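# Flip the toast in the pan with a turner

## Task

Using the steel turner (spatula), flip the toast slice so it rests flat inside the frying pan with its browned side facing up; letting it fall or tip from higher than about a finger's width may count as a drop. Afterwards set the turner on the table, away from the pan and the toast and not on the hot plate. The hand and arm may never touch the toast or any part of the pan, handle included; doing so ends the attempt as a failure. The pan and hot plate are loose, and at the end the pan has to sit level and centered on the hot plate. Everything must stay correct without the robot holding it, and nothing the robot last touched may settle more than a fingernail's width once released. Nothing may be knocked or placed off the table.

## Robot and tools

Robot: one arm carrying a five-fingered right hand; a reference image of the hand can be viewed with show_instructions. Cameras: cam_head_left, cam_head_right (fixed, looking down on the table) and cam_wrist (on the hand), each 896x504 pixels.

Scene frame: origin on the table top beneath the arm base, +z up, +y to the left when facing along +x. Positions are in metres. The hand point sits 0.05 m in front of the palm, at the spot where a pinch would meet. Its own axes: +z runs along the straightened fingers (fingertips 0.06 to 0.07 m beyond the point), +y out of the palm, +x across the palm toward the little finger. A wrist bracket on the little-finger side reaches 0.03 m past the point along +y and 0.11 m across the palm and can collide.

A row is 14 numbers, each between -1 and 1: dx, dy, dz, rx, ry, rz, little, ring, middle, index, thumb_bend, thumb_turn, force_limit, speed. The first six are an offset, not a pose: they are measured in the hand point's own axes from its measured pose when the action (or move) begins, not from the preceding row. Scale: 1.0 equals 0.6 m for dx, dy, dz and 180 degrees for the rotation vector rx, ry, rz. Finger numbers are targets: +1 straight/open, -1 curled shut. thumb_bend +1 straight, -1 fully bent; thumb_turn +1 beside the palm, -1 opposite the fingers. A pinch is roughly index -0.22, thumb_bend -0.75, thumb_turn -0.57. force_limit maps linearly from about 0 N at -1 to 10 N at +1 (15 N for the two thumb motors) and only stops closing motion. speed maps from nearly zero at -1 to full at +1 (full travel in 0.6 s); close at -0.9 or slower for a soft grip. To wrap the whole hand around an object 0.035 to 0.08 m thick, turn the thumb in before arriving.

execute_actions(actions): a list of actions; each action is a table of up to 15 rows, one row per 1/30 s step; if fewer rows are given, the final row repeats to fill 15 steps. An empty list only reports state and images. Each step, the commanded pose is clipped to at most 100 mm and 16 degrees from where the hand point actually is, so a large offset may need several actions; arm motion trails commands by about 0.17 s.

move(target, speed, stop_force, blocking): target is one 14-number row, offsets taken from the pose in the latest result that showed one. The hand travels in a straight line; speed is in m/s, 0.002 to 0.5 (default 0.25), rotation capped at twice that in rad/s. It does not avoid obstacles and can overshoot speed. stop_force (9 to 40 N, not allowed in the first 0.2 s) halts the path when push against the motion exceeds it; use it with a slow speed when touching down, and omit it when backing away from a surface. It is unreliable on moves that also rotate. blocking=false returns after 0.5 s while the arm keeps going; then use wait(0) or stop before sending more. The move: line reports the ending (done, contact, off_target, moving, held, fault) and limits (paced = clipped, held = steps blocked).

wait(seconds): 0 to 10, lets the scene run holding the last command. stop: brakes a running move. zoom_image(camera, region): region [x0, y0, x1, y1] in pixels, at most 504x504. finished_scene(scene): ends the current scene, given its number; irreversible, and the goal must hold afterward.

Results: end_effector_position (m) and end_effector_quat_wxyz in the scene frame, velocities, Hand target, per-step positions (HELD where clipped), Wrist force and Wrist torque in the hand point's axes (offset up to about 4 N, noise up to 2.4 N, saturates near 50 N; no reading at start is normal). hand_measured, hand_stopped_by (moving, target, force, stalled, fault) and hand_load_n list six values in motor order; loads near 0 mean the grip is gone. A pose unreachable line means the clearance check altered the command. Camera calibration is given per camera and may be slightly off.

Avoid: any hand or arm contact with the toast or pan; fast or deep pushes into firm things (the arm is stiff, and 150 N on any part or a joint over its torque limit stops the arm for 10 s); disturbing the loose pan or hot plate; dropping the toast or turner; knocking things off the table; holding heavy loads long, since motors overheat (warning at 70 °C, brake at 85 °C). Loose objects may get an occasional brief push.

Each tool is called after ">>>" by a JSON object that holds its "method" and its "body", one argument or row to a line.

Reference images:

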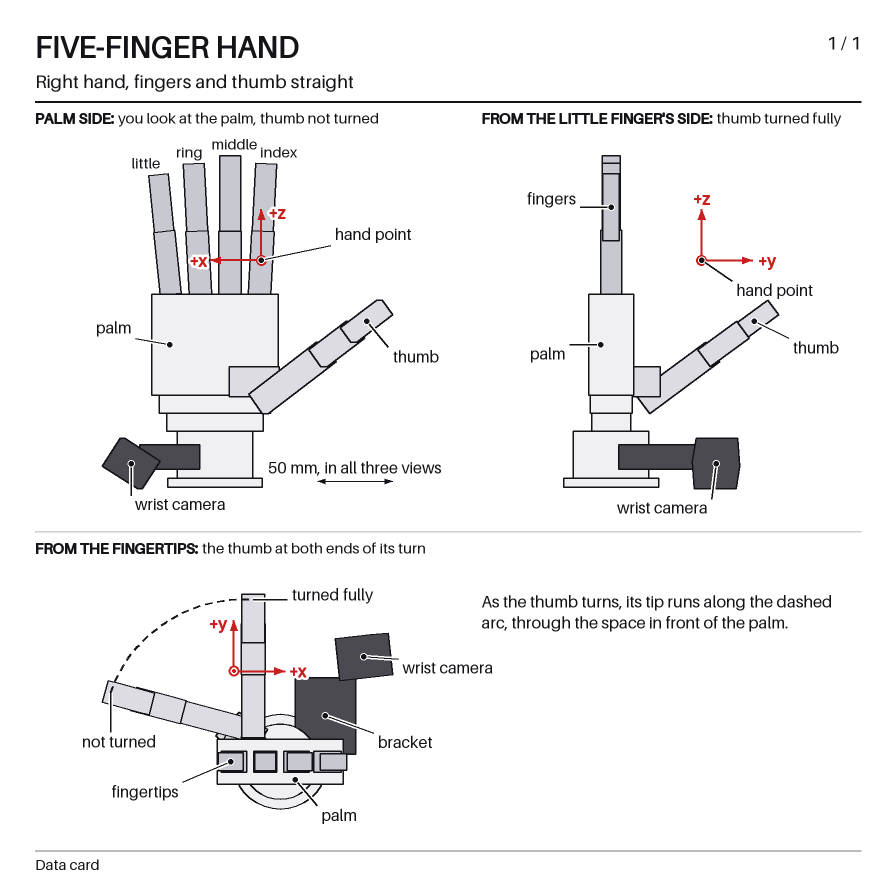

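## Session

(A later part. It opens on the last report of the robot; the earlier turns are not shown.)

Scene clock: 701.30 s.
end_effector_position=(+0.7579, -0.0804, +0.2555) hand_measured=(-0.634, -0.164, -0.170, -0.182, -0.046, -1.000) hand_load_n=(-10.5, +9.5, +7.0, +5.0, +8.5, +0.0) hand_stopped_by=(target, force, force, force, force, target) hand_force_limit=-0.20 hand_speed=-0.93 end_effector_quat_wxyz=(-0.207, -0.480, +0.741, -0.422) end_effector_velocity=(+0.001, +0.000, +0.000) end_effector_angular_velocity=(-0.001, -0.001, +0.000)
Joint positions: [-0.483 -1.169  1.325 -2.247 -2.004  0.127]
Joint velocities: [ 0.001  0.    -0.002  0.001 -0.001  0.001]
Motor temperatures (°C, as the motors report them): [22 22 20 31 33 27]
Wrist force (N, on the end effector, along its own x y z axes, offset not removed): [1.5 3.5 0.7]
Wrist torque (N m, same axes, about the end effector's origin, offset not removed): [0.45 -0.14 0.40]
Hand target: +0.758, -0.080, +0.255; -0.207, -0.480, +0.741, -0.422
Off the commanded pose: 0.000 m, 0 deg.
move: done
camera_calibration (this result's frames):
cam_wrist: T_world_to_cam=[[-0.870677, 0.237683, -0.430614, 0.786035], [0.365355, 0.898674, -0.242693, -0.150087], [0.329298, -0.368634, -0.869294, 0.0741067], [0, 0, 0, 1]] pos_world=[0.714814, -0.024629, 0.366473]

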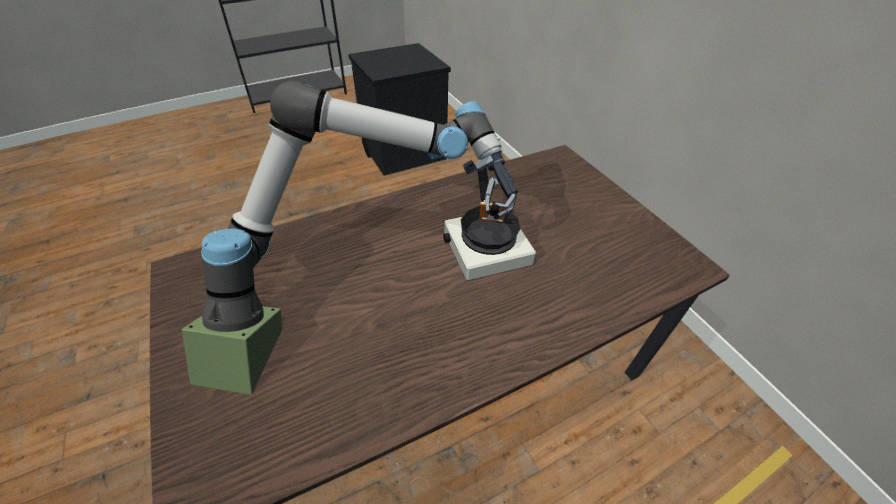

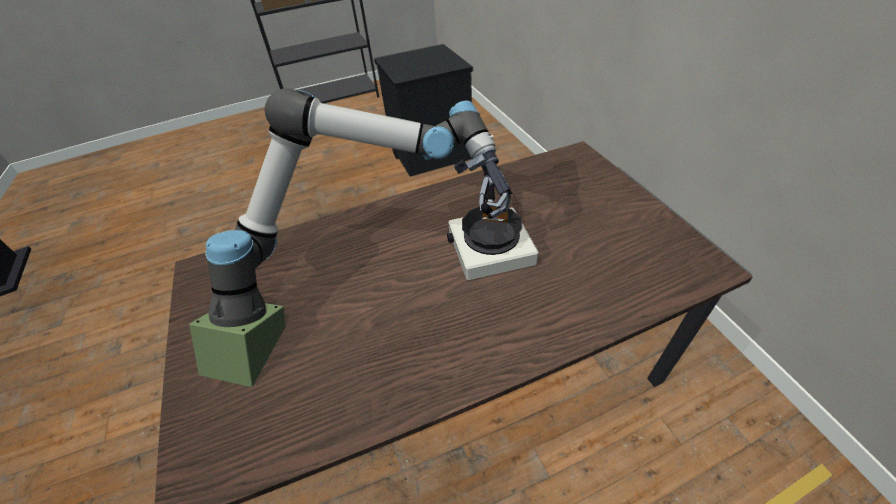

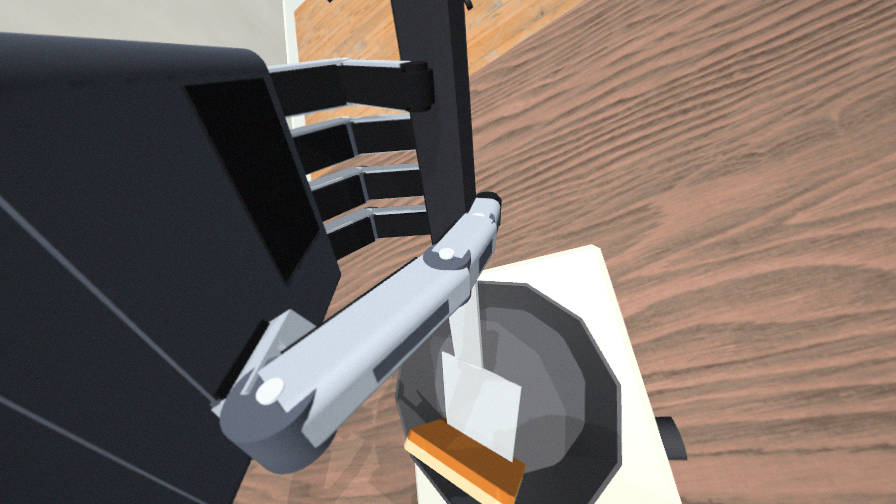

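>>> {"method": "move", "body": {
  "target": [-0.00232,-0.00111,-0.00212,0,0,0,-0.63,-0.7,-0.62,-0.62,-0.42,-1,-0.2,-0.93],
  "speed": 0.003
}}

>>> {"method": "zoom_image", "body": {
  "camera": "cam_wrist",
  "region": [340, 254, 690, 504]
}}

>>> {"method": "zoom_image", "body": {
  "camera": "cam_head_left",
  "region": [430, 150, 560, 290]
}}

Scene clock: 704.07 s.
end_effector_position=(+0.7590, -0.0788, +0.2555) hand_measured=(-0.634, -0.164, -0.170, -0.182, -0.046, -1.000) hand_load_n=(-10.0, +9.5, +7.0, +5.0, +8.5, +0.0) hand_stopped_by=(target, force, force, force, force, target) hand_force_limit=-0.20 hand_speed=-0.93 end_effector_quat_wxyz=(-0.207, -0.480, +0.741, -0.422) end_effector_velocity=(+0.000, +0.000, +0.001) end_effector_angular_velocity=(-0.001, -0.001, -0.001)
Joint positions: [-0.48  -1.168  1.32  -2.242 -2.005  0.129]
Joint velocities: [ 0.    -0.    -0.002  0.003 -0.001  0.001]
Motor temperatures (°C, as the motors report them): [22 22 20 31 33 27]
Wrist force (N, on the end effector, along its own x y z axes, offset not removed): [0.0 1.7 0.2]
Wrist torque (N m, same axes, about the end effector's origin, offset not removed): [0.33 -0.03 0.30]
Hand target: +0.759, -0.079, +0.255; -0.207, -0.480, +0.741, -0.422
Off the commanded pose: 0.000 m, 0 deg.
move: done
camera_calibration (this result's frames):
cam_wrist: T_world_to_cam=[[-0.870677, 0.237681, -0.430616, 0.786578], [0.365352, 0.898676, -0.24269, -0.151946], [0.329301, -0.368631, -0.869294, 0.0743592], [0, 0, 0, 1]] pos_world=[0.715883, -0.0229925, 0.366477]

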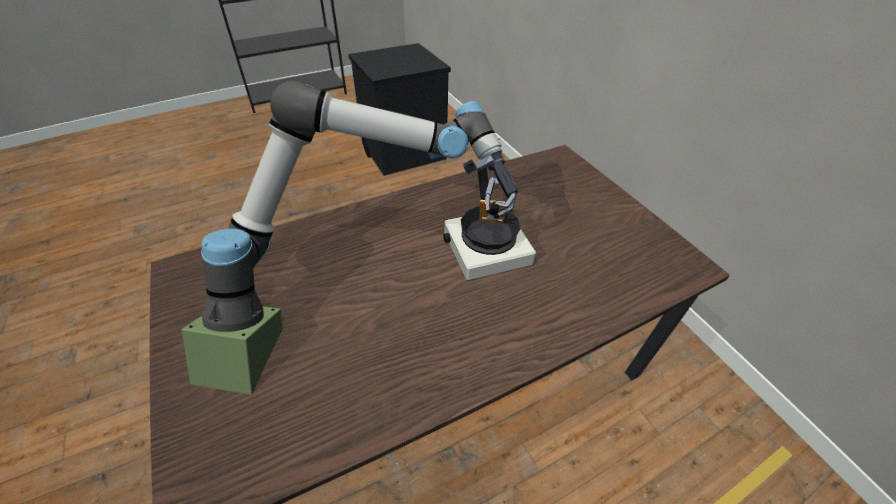

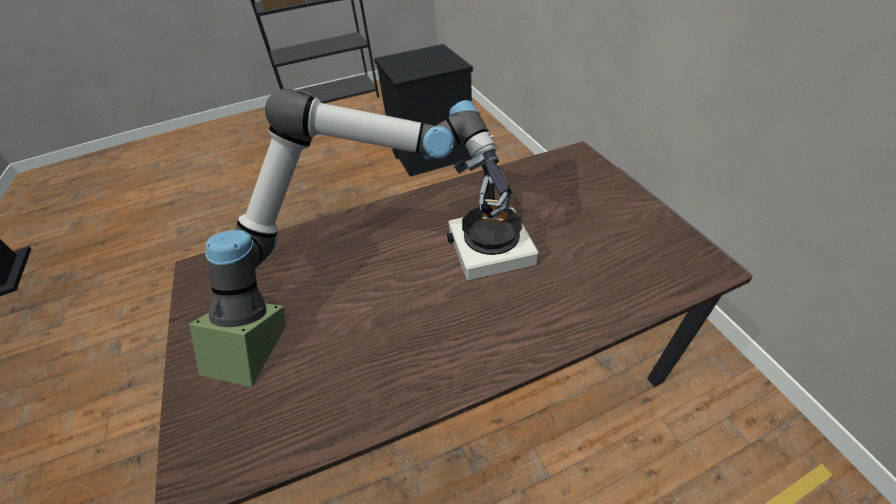

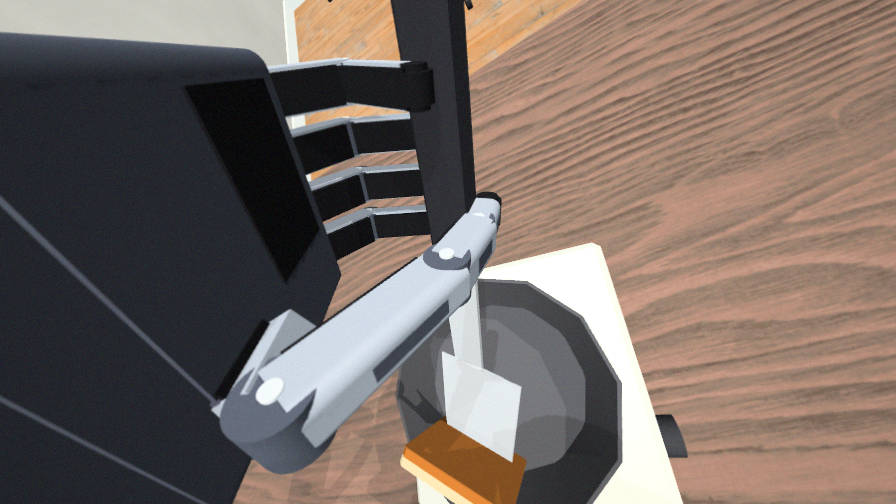

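Region (340, 254, 690, 504) of cam_wrist's 896x504 image, scaled by 1.440, with more detail than that image has; it fills the top 360 rows of this view, and the rest is white.

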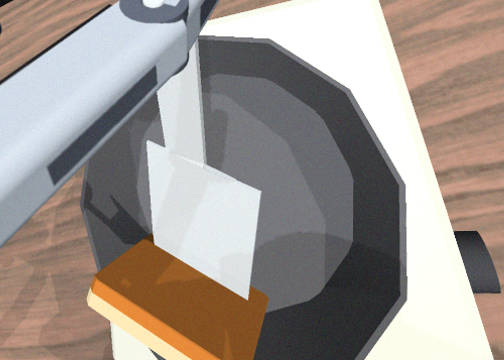

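Region (430, 150, 560, 290) of cam_head_left's 896x504 image, scaled by 3.600, with more detail than that image has; it fills the left 468 columns of this view, and the rest is white.

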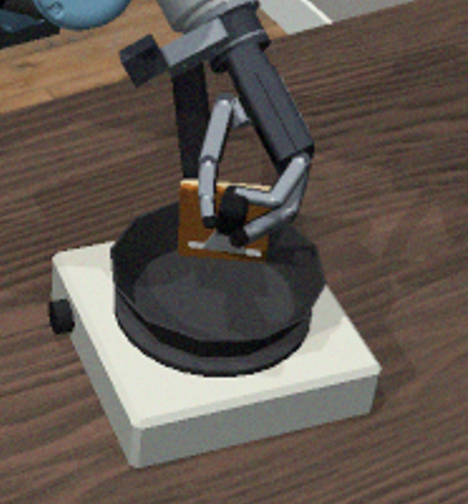

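>>> {"method": "move", "body": {
  "target": [-0.00174,-0.00083,-0.00159,0,0,0,-0.63,-0.7,-0.62,-0.62,-0.42,-1,-0.2,-0.93],
  "speed": 0.003
}}

>>> {"method": "zoom_image", "body": {
  "camera": "cam_wrist",
  "region": [340, 254, 690, 504]
}}

>>> {"method": "zoom_image", "body": {
  "camera": "cam_head_left",
  "region": [430, 150, 560, 290]
}}

Scene clock: 709.70 s.
end_effector_position=(+0.7598, -0.0776, +0.2555) hand_measured=(-0.634, -0.164, -0.170, -0.182, -0.046, -1.000) hand_load_n=(-10.0, +9.5, +7.0, +5.0, +8.5, +0.0) hand_stopped_by=(target, force, force, force, force, target) hand_force_limit=-0.20 hand_speed=-0.93 end_effector_quat_wxyz=(-0.207, -0.480, +0.741, -0.422) end_effector_velocity=(+0.000, +0.001, -0.001) end_effector_angular_velocity=(+0.001, +0.002, +0.002)
Joint positions: [-0.478 -1.167  1.317 -2.239 -2.006  0.131]
Joint velocities: [ 0.001  0.001 -0.     0.     0.001 -0.001]
Motor temperatures (°C, as the motors report them): [22 22 20 31 33 27]
Wrist force (N, on the end effector, along its own x y z axes, offset not removed): [-0.1 1.6 0.1]
Wrist torque (N m, same axes, about the end effector's origin, offset not removed): [0.29 0.02 0.27]
Hand target: +0.760, -0.078, +0.255; -0.207, -0.480, +0.741, -0.422
Off the commanded pose: 0.000 m, 0 deg.
move: done
camera_calibration (this result's frames):
cam_wrist: T_world_to_cam=[[-0.870677, 0.237678, -0.430617, 0.786981], [0.365349, 0.898679, -0.242686, -0.15333], [0.329305, -0.368627, -0.869294, 0.0745463], [0, 0, 0, 1]] pos_world=[0.716676, -0.0217737, 0.366478]

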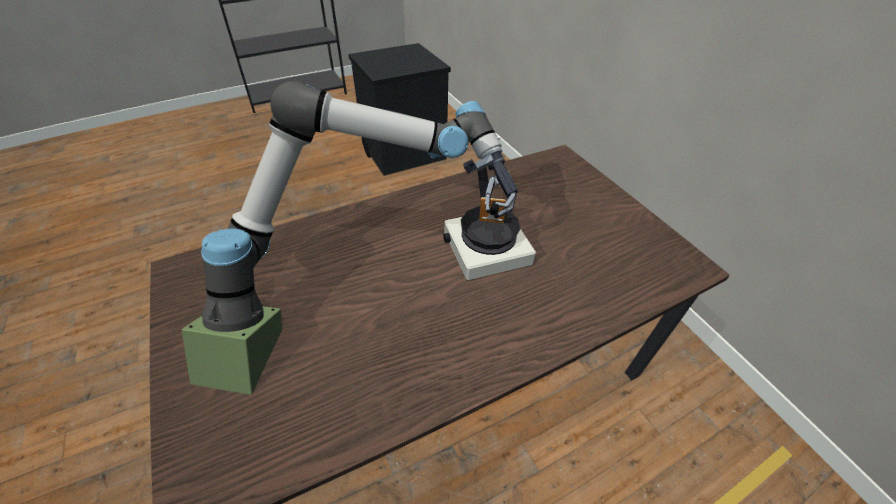

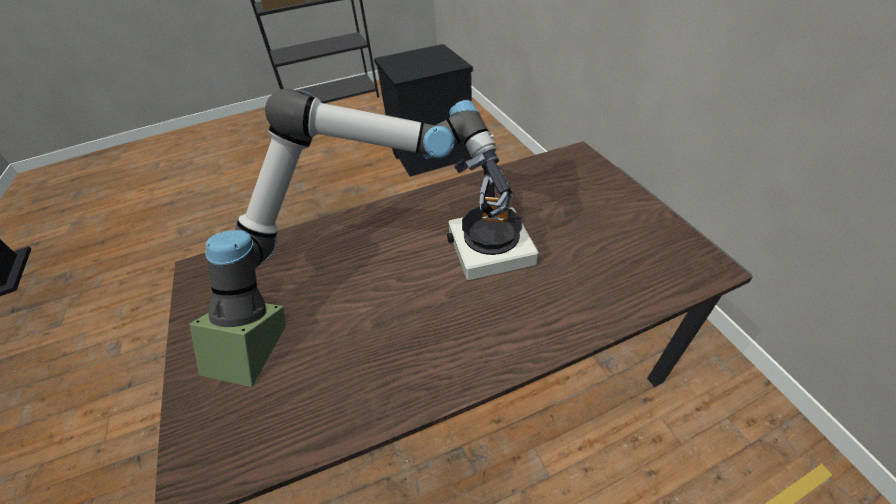

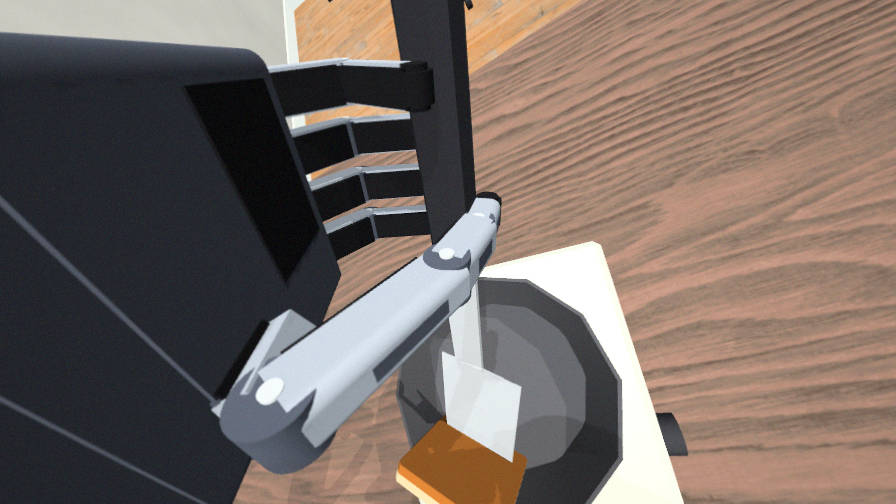

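Region (340, 254, 690, 504) of cam_wrist's 896x504 image, scaled by 1.440, with more detail than that image has; it fills the top 360 rows of this view, and the rest is white.

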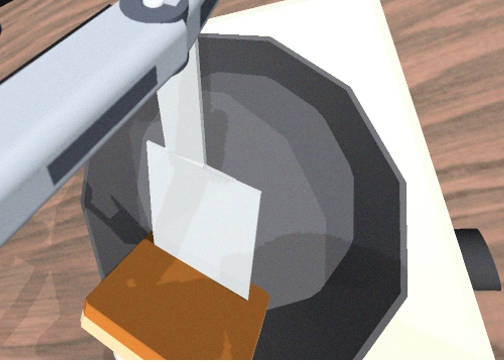

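Region (430, 150, 560, 290) of cam_head_left's 896x504 image, scaled by 3.600, with more detail than that image has; it fills the left 468 columns of this view, and the rest is white.

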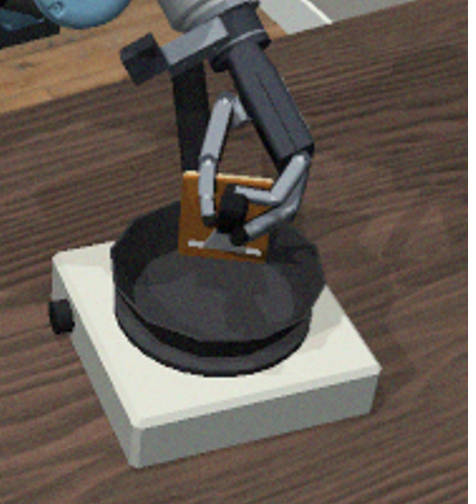

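>>> {"method": "execute_actions", "body": {
  "actions": []
}}

>>> {"method": "zoom_image", "body": {
  "camera": "cam_wrist",
  "region": [340, 254, 690, 504]
}}

>>> {"method": "zoom_image", "body": {
  "camera": "cam_head_left",
  "region": [430, 150, 560, 290]
}}

Scene clock: 711.43 s.
end_effector_position=(+0.7598, -0.0775, +0.2555) hand_measured=(-0.634, -0.164, -0.170, -0.182, -0.046, -1.000) hand_load_n=(-10.0, +9.5, +7.0, +5.0, +8.5, +0.0) hand_stopped_by=(target, force, force, force, force, target) hand_force_limit=-0.20 hand_speed=-0.93 end_effector_quat_wxyz=(-0.207, -0.480, +0.741, -0.422) end_effector_velocity=(+0.000, +0.000, +0.000) end_effector_angular_velocity=(+0.000, -0.001, -0.001)
Joint positions: [-0.478 -1.167  1.317 -2.239 -2.006  0.131]
Joint velocities: [ 0.    -0.    -0.     0.001  0.     0.001]
Motor temperatures (°C, as the motors report them): [22 22 20 31 33 27]
Wrist force (N, on the end effector, along its own x y z axes, offset not removed): [-0.5 1.5 2.5]
Wrist torque (N m, same axes, about the end effector's origin, offset not removed): [0.21 0.02 0.24]
Hand target: +0.760, -0.078, +0.255; -0.207, -0.480, +0.741, -0.422
Off the commanded pose: 0.000 m, 0 deg.
camera_calibration (this result's frames):
cam_wrist: T_world_to_cam=[[-0.870676, 0.237681, -0.430616, 0.786993], [0.365352, 0.898677, -0.242688, -0.153373], [0.329303, -0.368629, -0.869294, 0.0745536], [0, 0, 0, 1]] pos_world=[0.716701, -0.0217372, 0.366479]

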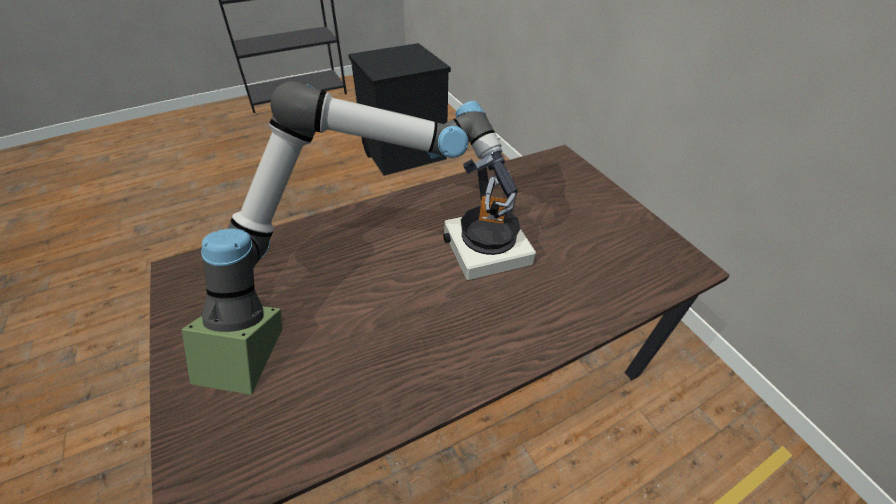

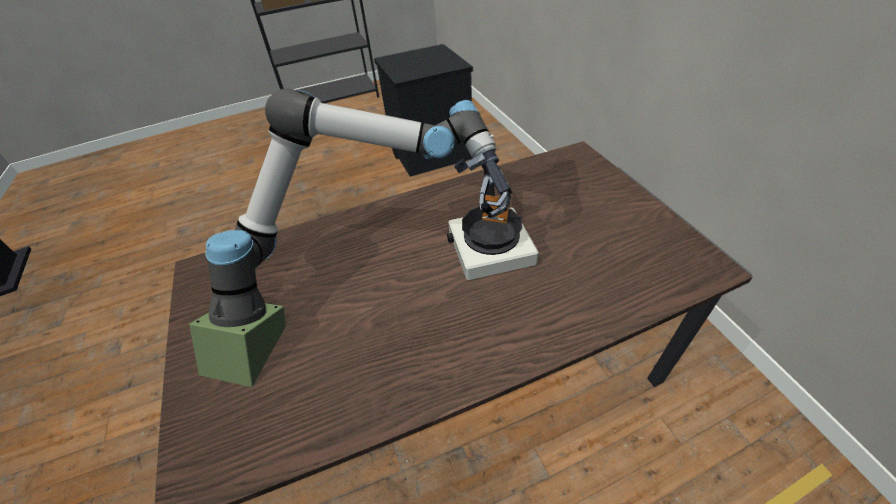

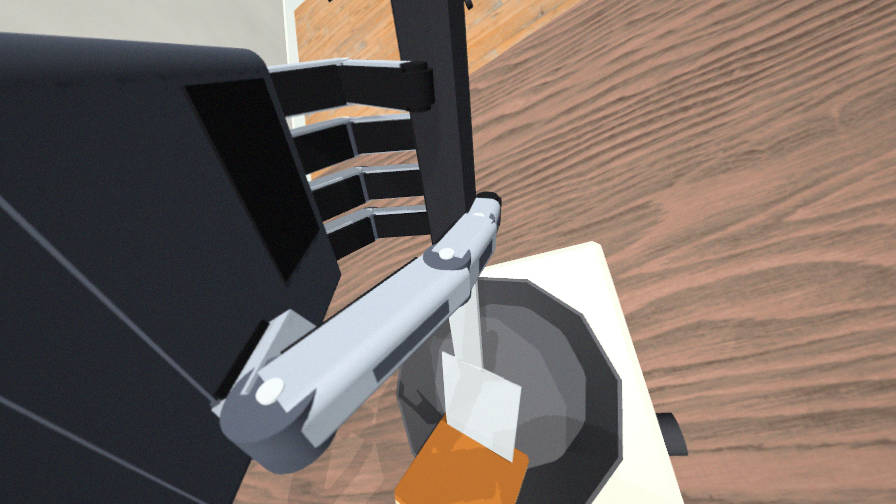

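Region (340, 254, 690, 504) of cam_wrist's 896x504 image, scaled by 1.440, with more detail than that image has; it fills the top 360 rows of this view, and the rest is white.

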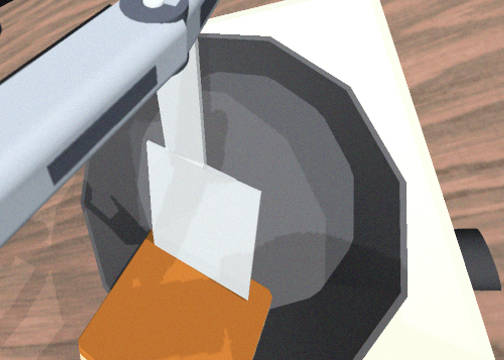

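Region (430, 150, 560, 290) of cam_head_left's 896x504 image, scaled by 3.600, with more detail than that image has; it fills the left 468 columns of this view, and the rest is white.

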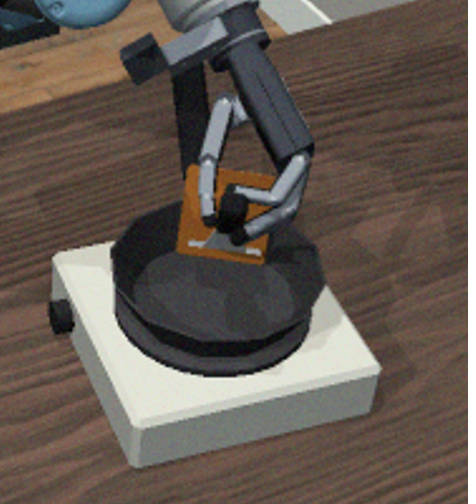

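>>> {"method": "move", "body": {
  "target": [0.00465,0.00222,0.00424,0,0,0,-0.63,-0.7,-0.62,-0.62,-0.42,-1,-0.2,-0.93],
  "speed": 0.005
}}

>>> {"method": "zoom_image", "body": {
  "camera": "cam_wrist",
  "region": [340, 254, 690, 504]
}}

>>> {"method": "zoom_image", "body": {
  "camera": "cam_head_left",
  "region": [430, 150, 560, 290]
}}

Scene clock: 715.07 s.
end_effector_position=(+0.7576, -0.0808, +0.2555) hand_measured=(-0.634, -0.164, -0.170, -0.182, -0.046, -1.000) hand_load_n=(-10.0, +9.5, +7.0, +5.0, +8.5, +0.0) hand_stopped_by=(target, force, force, force, force, target) hand_force_limit=-0.20 hand_speed=-0.93 end_effector_quat_wxyz=(-0.207, -0.480, +0.741, -0.422) end_effector_velocity=(+0.000, -0.000, +0.001) end_effector_angular_velocity=(-0.000, -0.003, +0.002)
Joint positions: [-0.484 -1.17   1.326 -2.248 -2.003  0.126]
Joint velocities: [-0.001 -0.001  0.001 -0.003  0.001 -0.001]
Motor temperatures (°C, as the motors report them): [22 22 20 31 33 27]
Wrist force (N, on the end effector, along its own x y z axes, offset not removed): [2.0 1.9 0.1]
Wrist torque (N m, same axes, about the end effector's origin, offset not removed): [0.28 -0.38 0.38]
Hand target: +0.758, -0.081, +0.255; -0.207, -0.480, +0.741, -0.422
Off the commanded pose: 0.000 m, 0 deg.
move: done
camera_calibration (this result's frames):
cam_wrist: T_world_to_cam=[[-0.870677, 0.237684, -0.430613, 0.785902], [0.365356, 0.898674, -0.242694, -0.149635], [0.329296, -0.368635, -0.869294, 0.07405], [0, 0, 0, 1]] pos_world=[0.714553, -0.0250257, 0.366475]

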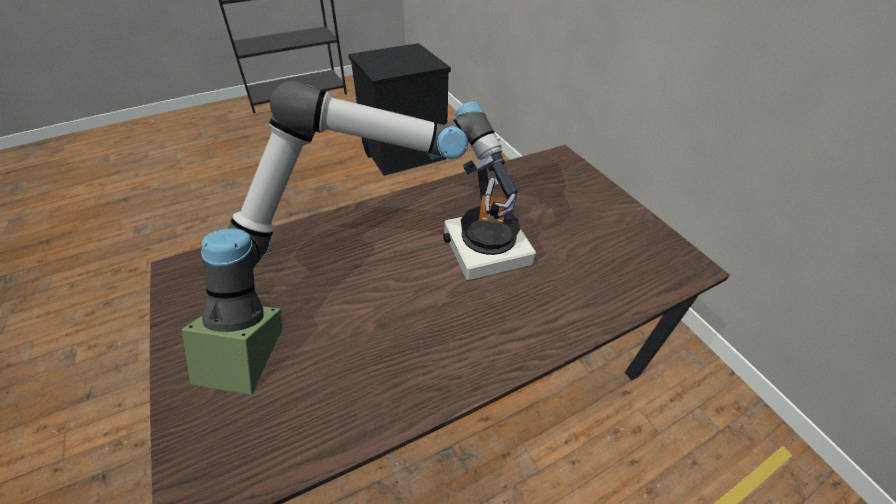

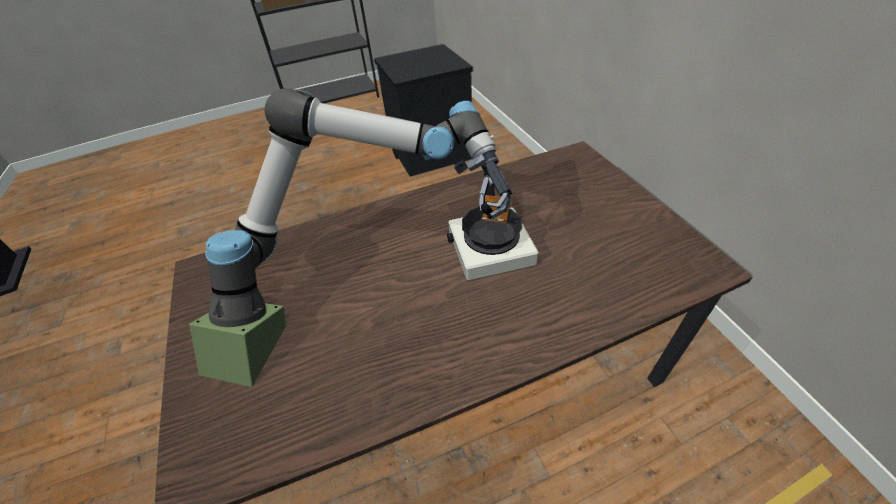

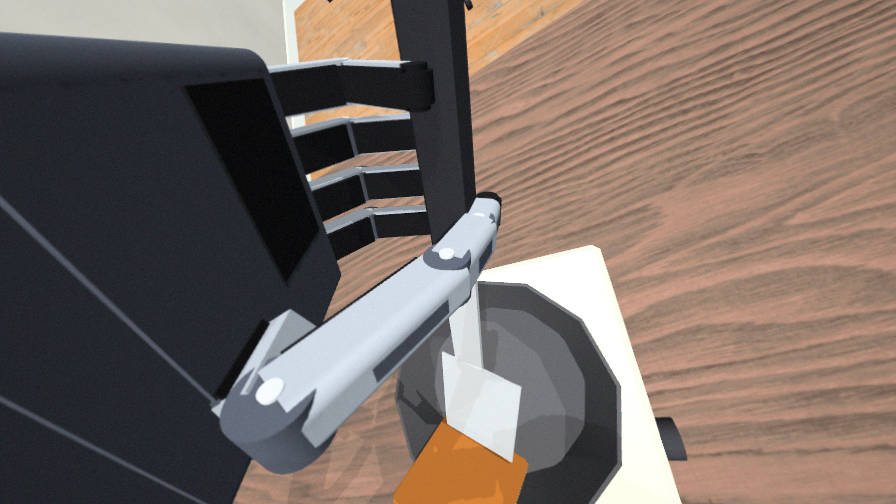

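Region (340, 254, 690, 504) of cam_wrist's 896x504 image, scaled by 1.440, with more detail than that image has; it fills the top 360 rows of this view, and the rest is white.

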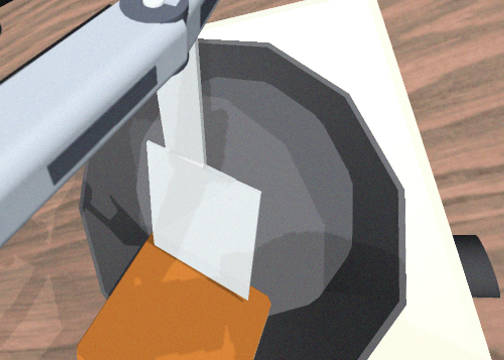

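Region (430, 150, 560, 290) of cam_head_left's 896x504 image, scaled by 3.600, with more detail than that image has; it fills the left 468 columns of this view, and the rest is white.

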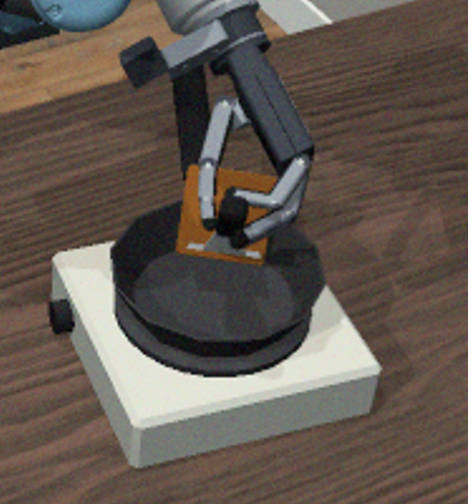

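>>> {"method": "move", "body": {
  "target": [-0.01446,0.07423,0.11450,-0.00762,-0.07475,0.04750,-0.63,-0.7,-0.62,-0.62,-0.42,-1,-0.2,-0.93],
  "speed": 0.05
}}

>>> {"method": "zoom_image", "body": {
  "camera": "cam_wrist",
  "region": [340, 254, 690, 504]
}}

>>> {"method": "zoom_image", "body": {
  "camera": "cam_head_left",
  "region": [430, 150, 560, 290]
}}

Scene clock: 780.47 s.
end_effector_position=(+0.7291, -0.1246, +0.1920) hand_measured=(-0.634, -0.164, -0.170, -0.182, -0.046, -1.000) hand_load_n=(-10.5, +9.5, +7.0, +5.0, +8.5, +0.0) hand_stopped_by=(target, force, force, force, force, target) hand_force_limit=-0.20 hand_speed=-0.93 end_effector_quat_wxyz=(-0.093, -0.467, +0.798, -0.368) end_effector_velocity=(-0.001, -0.001, -0.002) end_effector_angular_velocity=(+0.006, -0.003, -0.001)
Joint positions: [-0.616 -1.188  1.563 -2.509 -1.699  0.154]
Joint velocities: [-0.003  0.     0.004 -0.005  0.007  0.001]
Motor temperatures (°C, as the motors report them): [22 22 20 31 33 27]
Wrist force (N, on the end effector, along its own x y z axes, offset not removed): [1.8 2.6 -0.7]
Wrist torque (N m, same axes, about the end effector's origin, offset not removed): [0.48 -0.26 0.36]
Hand target: +0.729, -0.125, +0.192; -0.093, -0.467, +0.798, -0.368
Off the commanded pose: 0.000 m, 0 deg.
move: done
camera_calibration (this result's frames):
cam_wrist: T_world_to_cam=[[-0.799849, 0.345852, -0.490539, 0.717456], [0.381939, 0.923748, 0.0285136, -0.17628], [0.462995, -0.164549, -0.870953, -0.0595848], [0, 0, 0, 1]] pos_world=[0.668772, -0.0951001, 0.305071]

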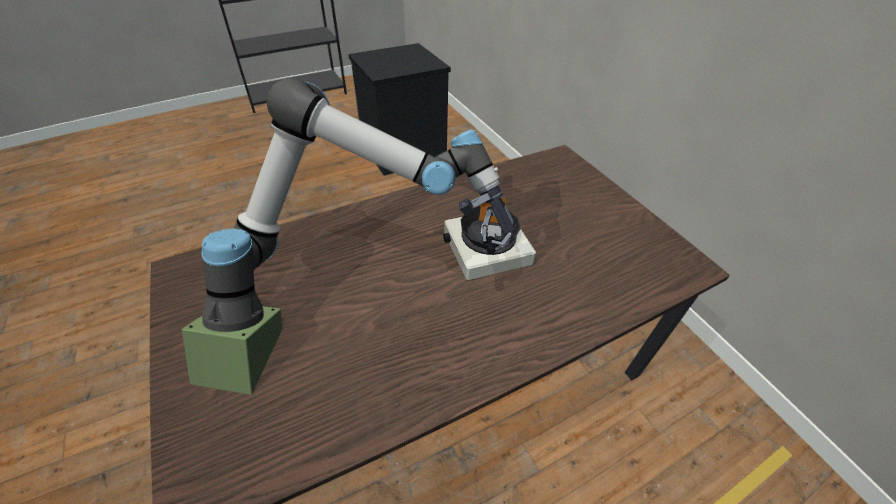

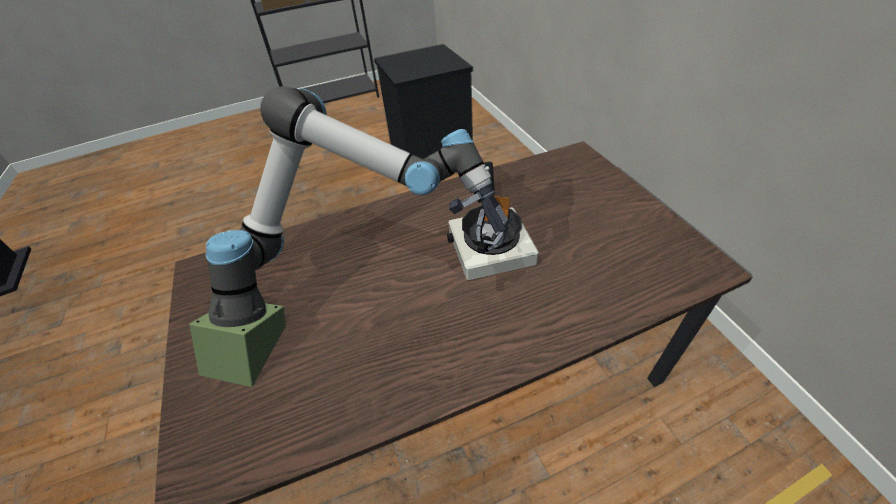

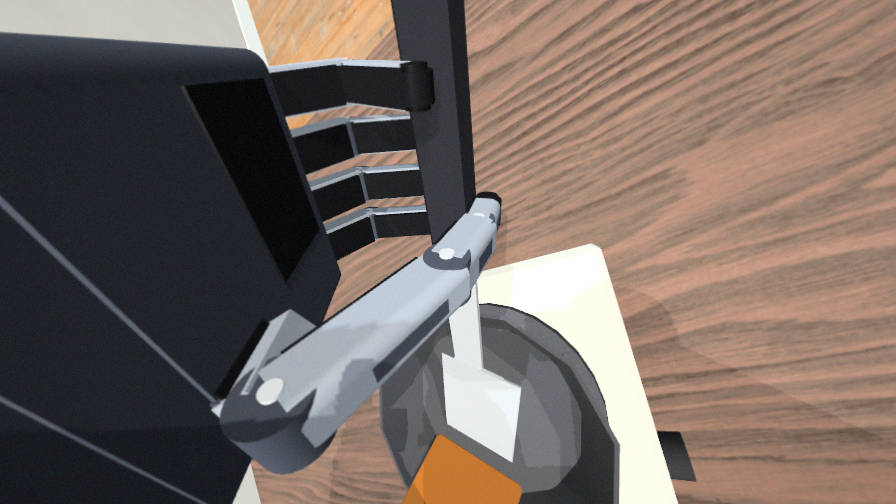

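Region (340, 254, 690, 504) of cam_wrist's 896x504 image, scaled by 1.440, with more detail than that image has; it fills the top 360 rows of this view, and the rest is white.

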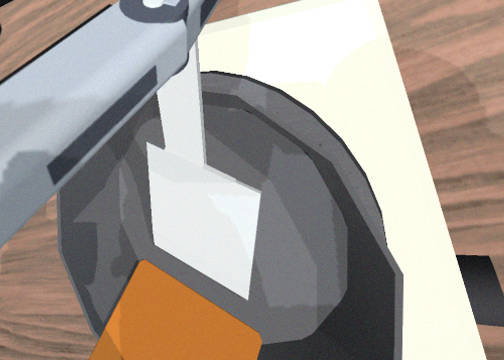

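Region (430, 150, 560, 290) of cam_head_left's 896x504 image, scaled by 3.600, with more detail than that image has; it fills the left 468 columns of this view, and the rest is white.

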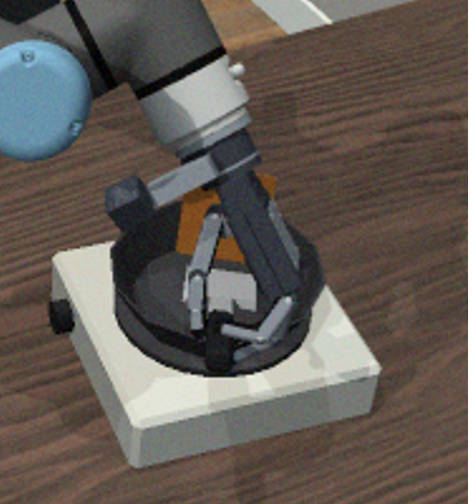

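>>> {"method": "move", "body": {
  "target": [-0.01772,-0.00002,-0.00288,0,0,0,-0.63,-0.7,-0.62,-0.62,-0.42,-1,-0.2,-0.93],
  "speed": 0.012
}}

>>> {"method": "zoom_image", "body": {
  "camera": "cam_wrist",
  "region": [340, 254, 690, 504]
}}

Scene clock: 789.40 s.
end_effector_position=(+0.7345, -0.1164, +0.1881) hand_measured=(-0.634, -0.164, -0.170, -0.182, -0.046, -1.000) hand_load_n=(-10.0, +9.5, +7.0, +5.0, +8.5, +0.0) hand_stopped_by=(target, force, force, force, force, target) hand_force_limit=-0.20 hand_speed=-0.93 end_effector_quat_wxyz=(-0.093, -0.467, +0.798, -0.368) end_effector_velocity=(+0.001, +0.002, -0.001) end_effector_angular_velocity=(+0.000, -0.001, +0.000)
Joint positions: [-0.599 -1.182  1.55  -2.5   -1.708  0.169]
Joint velocities: [ 0.004  0.001 -0.003  0.002 -0.002  0.003]
Motor temperatures (°C, as the motors report them): [22 22 20 31 33 27]
Wrist force (N, on the end effector, along its own x y z axes, offset not removed): [1.2 2.4 0.3]
Wrist torque (N m, same axes, about the end effector's origin, offset not removed): [0.36 -0.15 0.37]
Hand target: +0.735, -0.116, +0.188; -0.093, -0.467, +0.798, -0.368
Off the commanded pose: 0.000 m, 0 deg.
move: done
camera_calibration (this result's frames):
cam_wrist: T_world_to_cam=[[-0.799841, 0.345855, -0.490549, 0.716983], [0.38193, 0.92375, 0.0285403, -0.185832], [0.463016, -0.164528, -0.870946, -0.0641616], [0, 0, 0, 1]] pos_world=[0.674155, -0.0868665, 0.301138]

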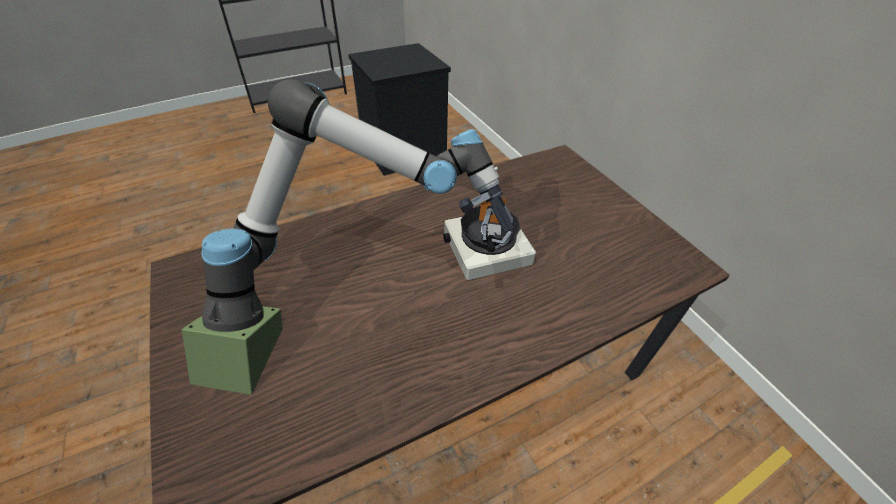

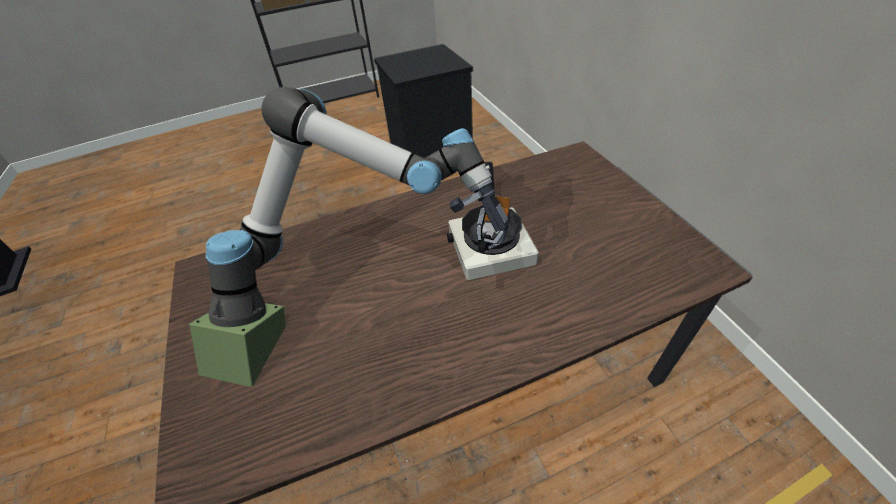

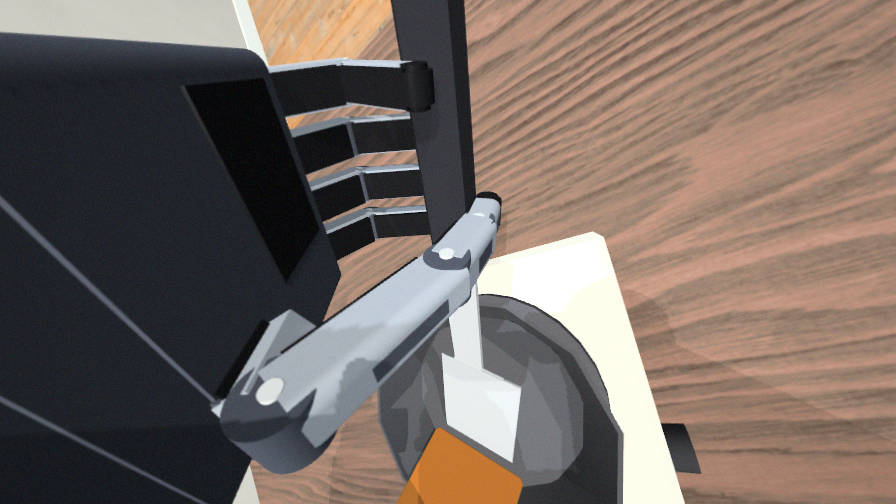

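Region (340, 254, 690, 504) of cam_wrist's 896x504 image, scaled by 1.440, with more detail than that image has; it fills the top 360 rows of this view, and the rest is white.

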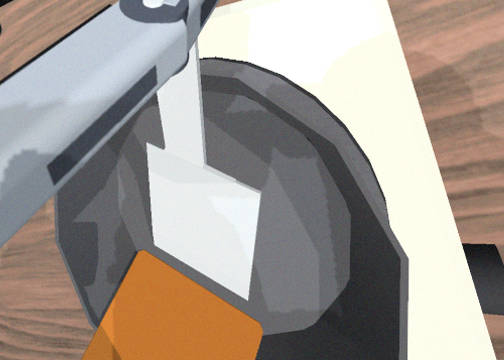

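>>> {"method": "move", "body": {
  "target": [-0.01237,-0.00186,-0.00491,0,0,0,-0.63,-0.7,-0.62,-0.62,-0.42,-1,-0.2,-0.93],
  "speed": 0.009
}}

>>> {"method": "zoom_image", "body": {
  "camera": "cam_wrist",
  "region": [340, 254, 690, 504]
}}

Scene clock: 794.23 s.
end_effector_position=(+0.7388, -0.1098, +0.1871) hand_measured=(-0.634, -0.164, -0.170, -0.182, -0.046, -1.000) hand_load_n=(-9.0, +10.0, +7.0, +4.0, +9.0, -0.5) hand_stopped_by=(target, force, force, force, force, target) hand_force_limit=-0.20 hand_speed=-0.93 end_effector_quat_wxyz=(-0.093, -0.467, +0.798, -0.368) end_effector_velocity=(+0.001, +0.001, -0.000) end_effector_angular_velocity=(+0.000, +0.000, -0.000)
Joint positions: [-0.587 -1.179  1.538 -2.49  -1.715  0.179]
Joint velocities: [ 0.003  0.001 -0.002  0.003 -0.001  0.002]
Motor temperatures (°C, as the motors report them): [22 22 20 31 33 27]
Wrist force (N, on the end effector, along its own x y z axes, offset not removed): [0.6 1.8 -1.5]
Wrist torque (N m, same axes, about the end effector's origin, offset not removed): [0.42 0.05 0.34]
Hand target: +0.739, -0.110, +0.187; -0.093, -0.467, +0.798, -0.368
Off the commanded pose: 0.000 m, 0 deg.
move: done
camera_calibration (this result's frames):
cam_wrist: T_world_to_cam=[[-0.799838, 0.345855, -0.490555, 0.717668], [0.381924, 0.923753, 0.0285537, -0.193531], [0.463027, -0.164516, -0.870942, -0.065933], [0, 0, 0, 1]] pos_world=[0.678461, -0.0802806, 0.300158]

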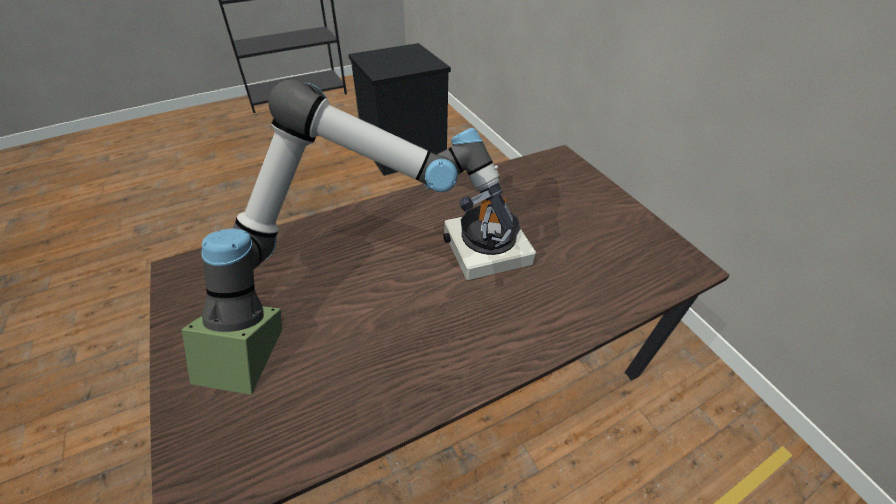

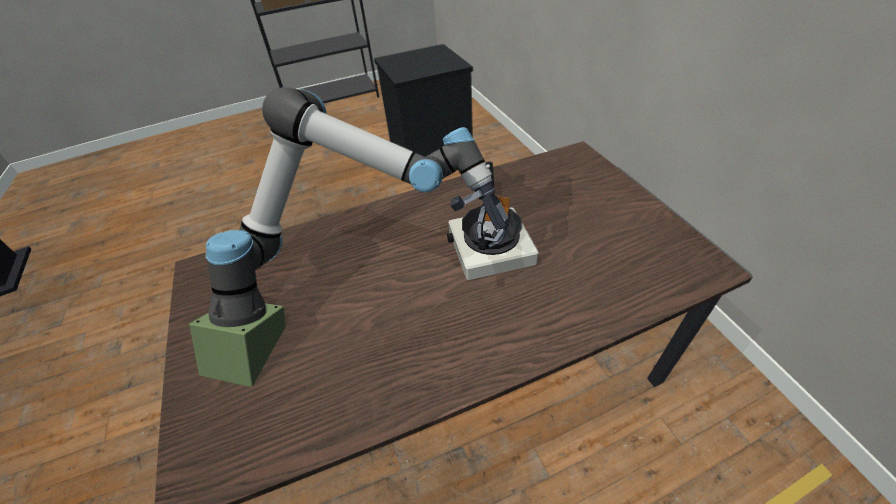

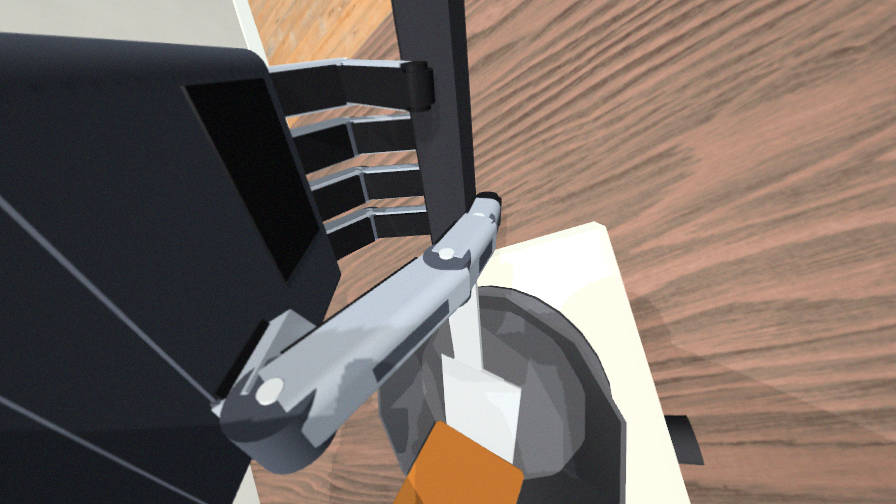

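Region (340, 254, 690, 504) of cam_wrist's 896x504 image, scaled by 1.440, with more detail than that image has; it fills the top 360 rows of this view, and the rest is white.

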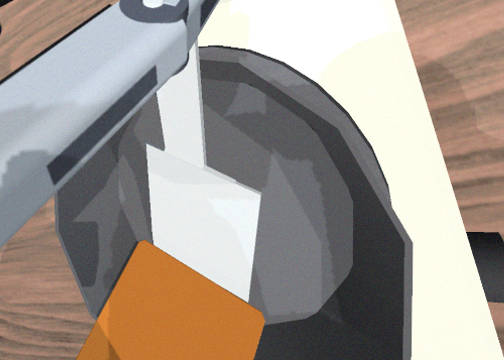

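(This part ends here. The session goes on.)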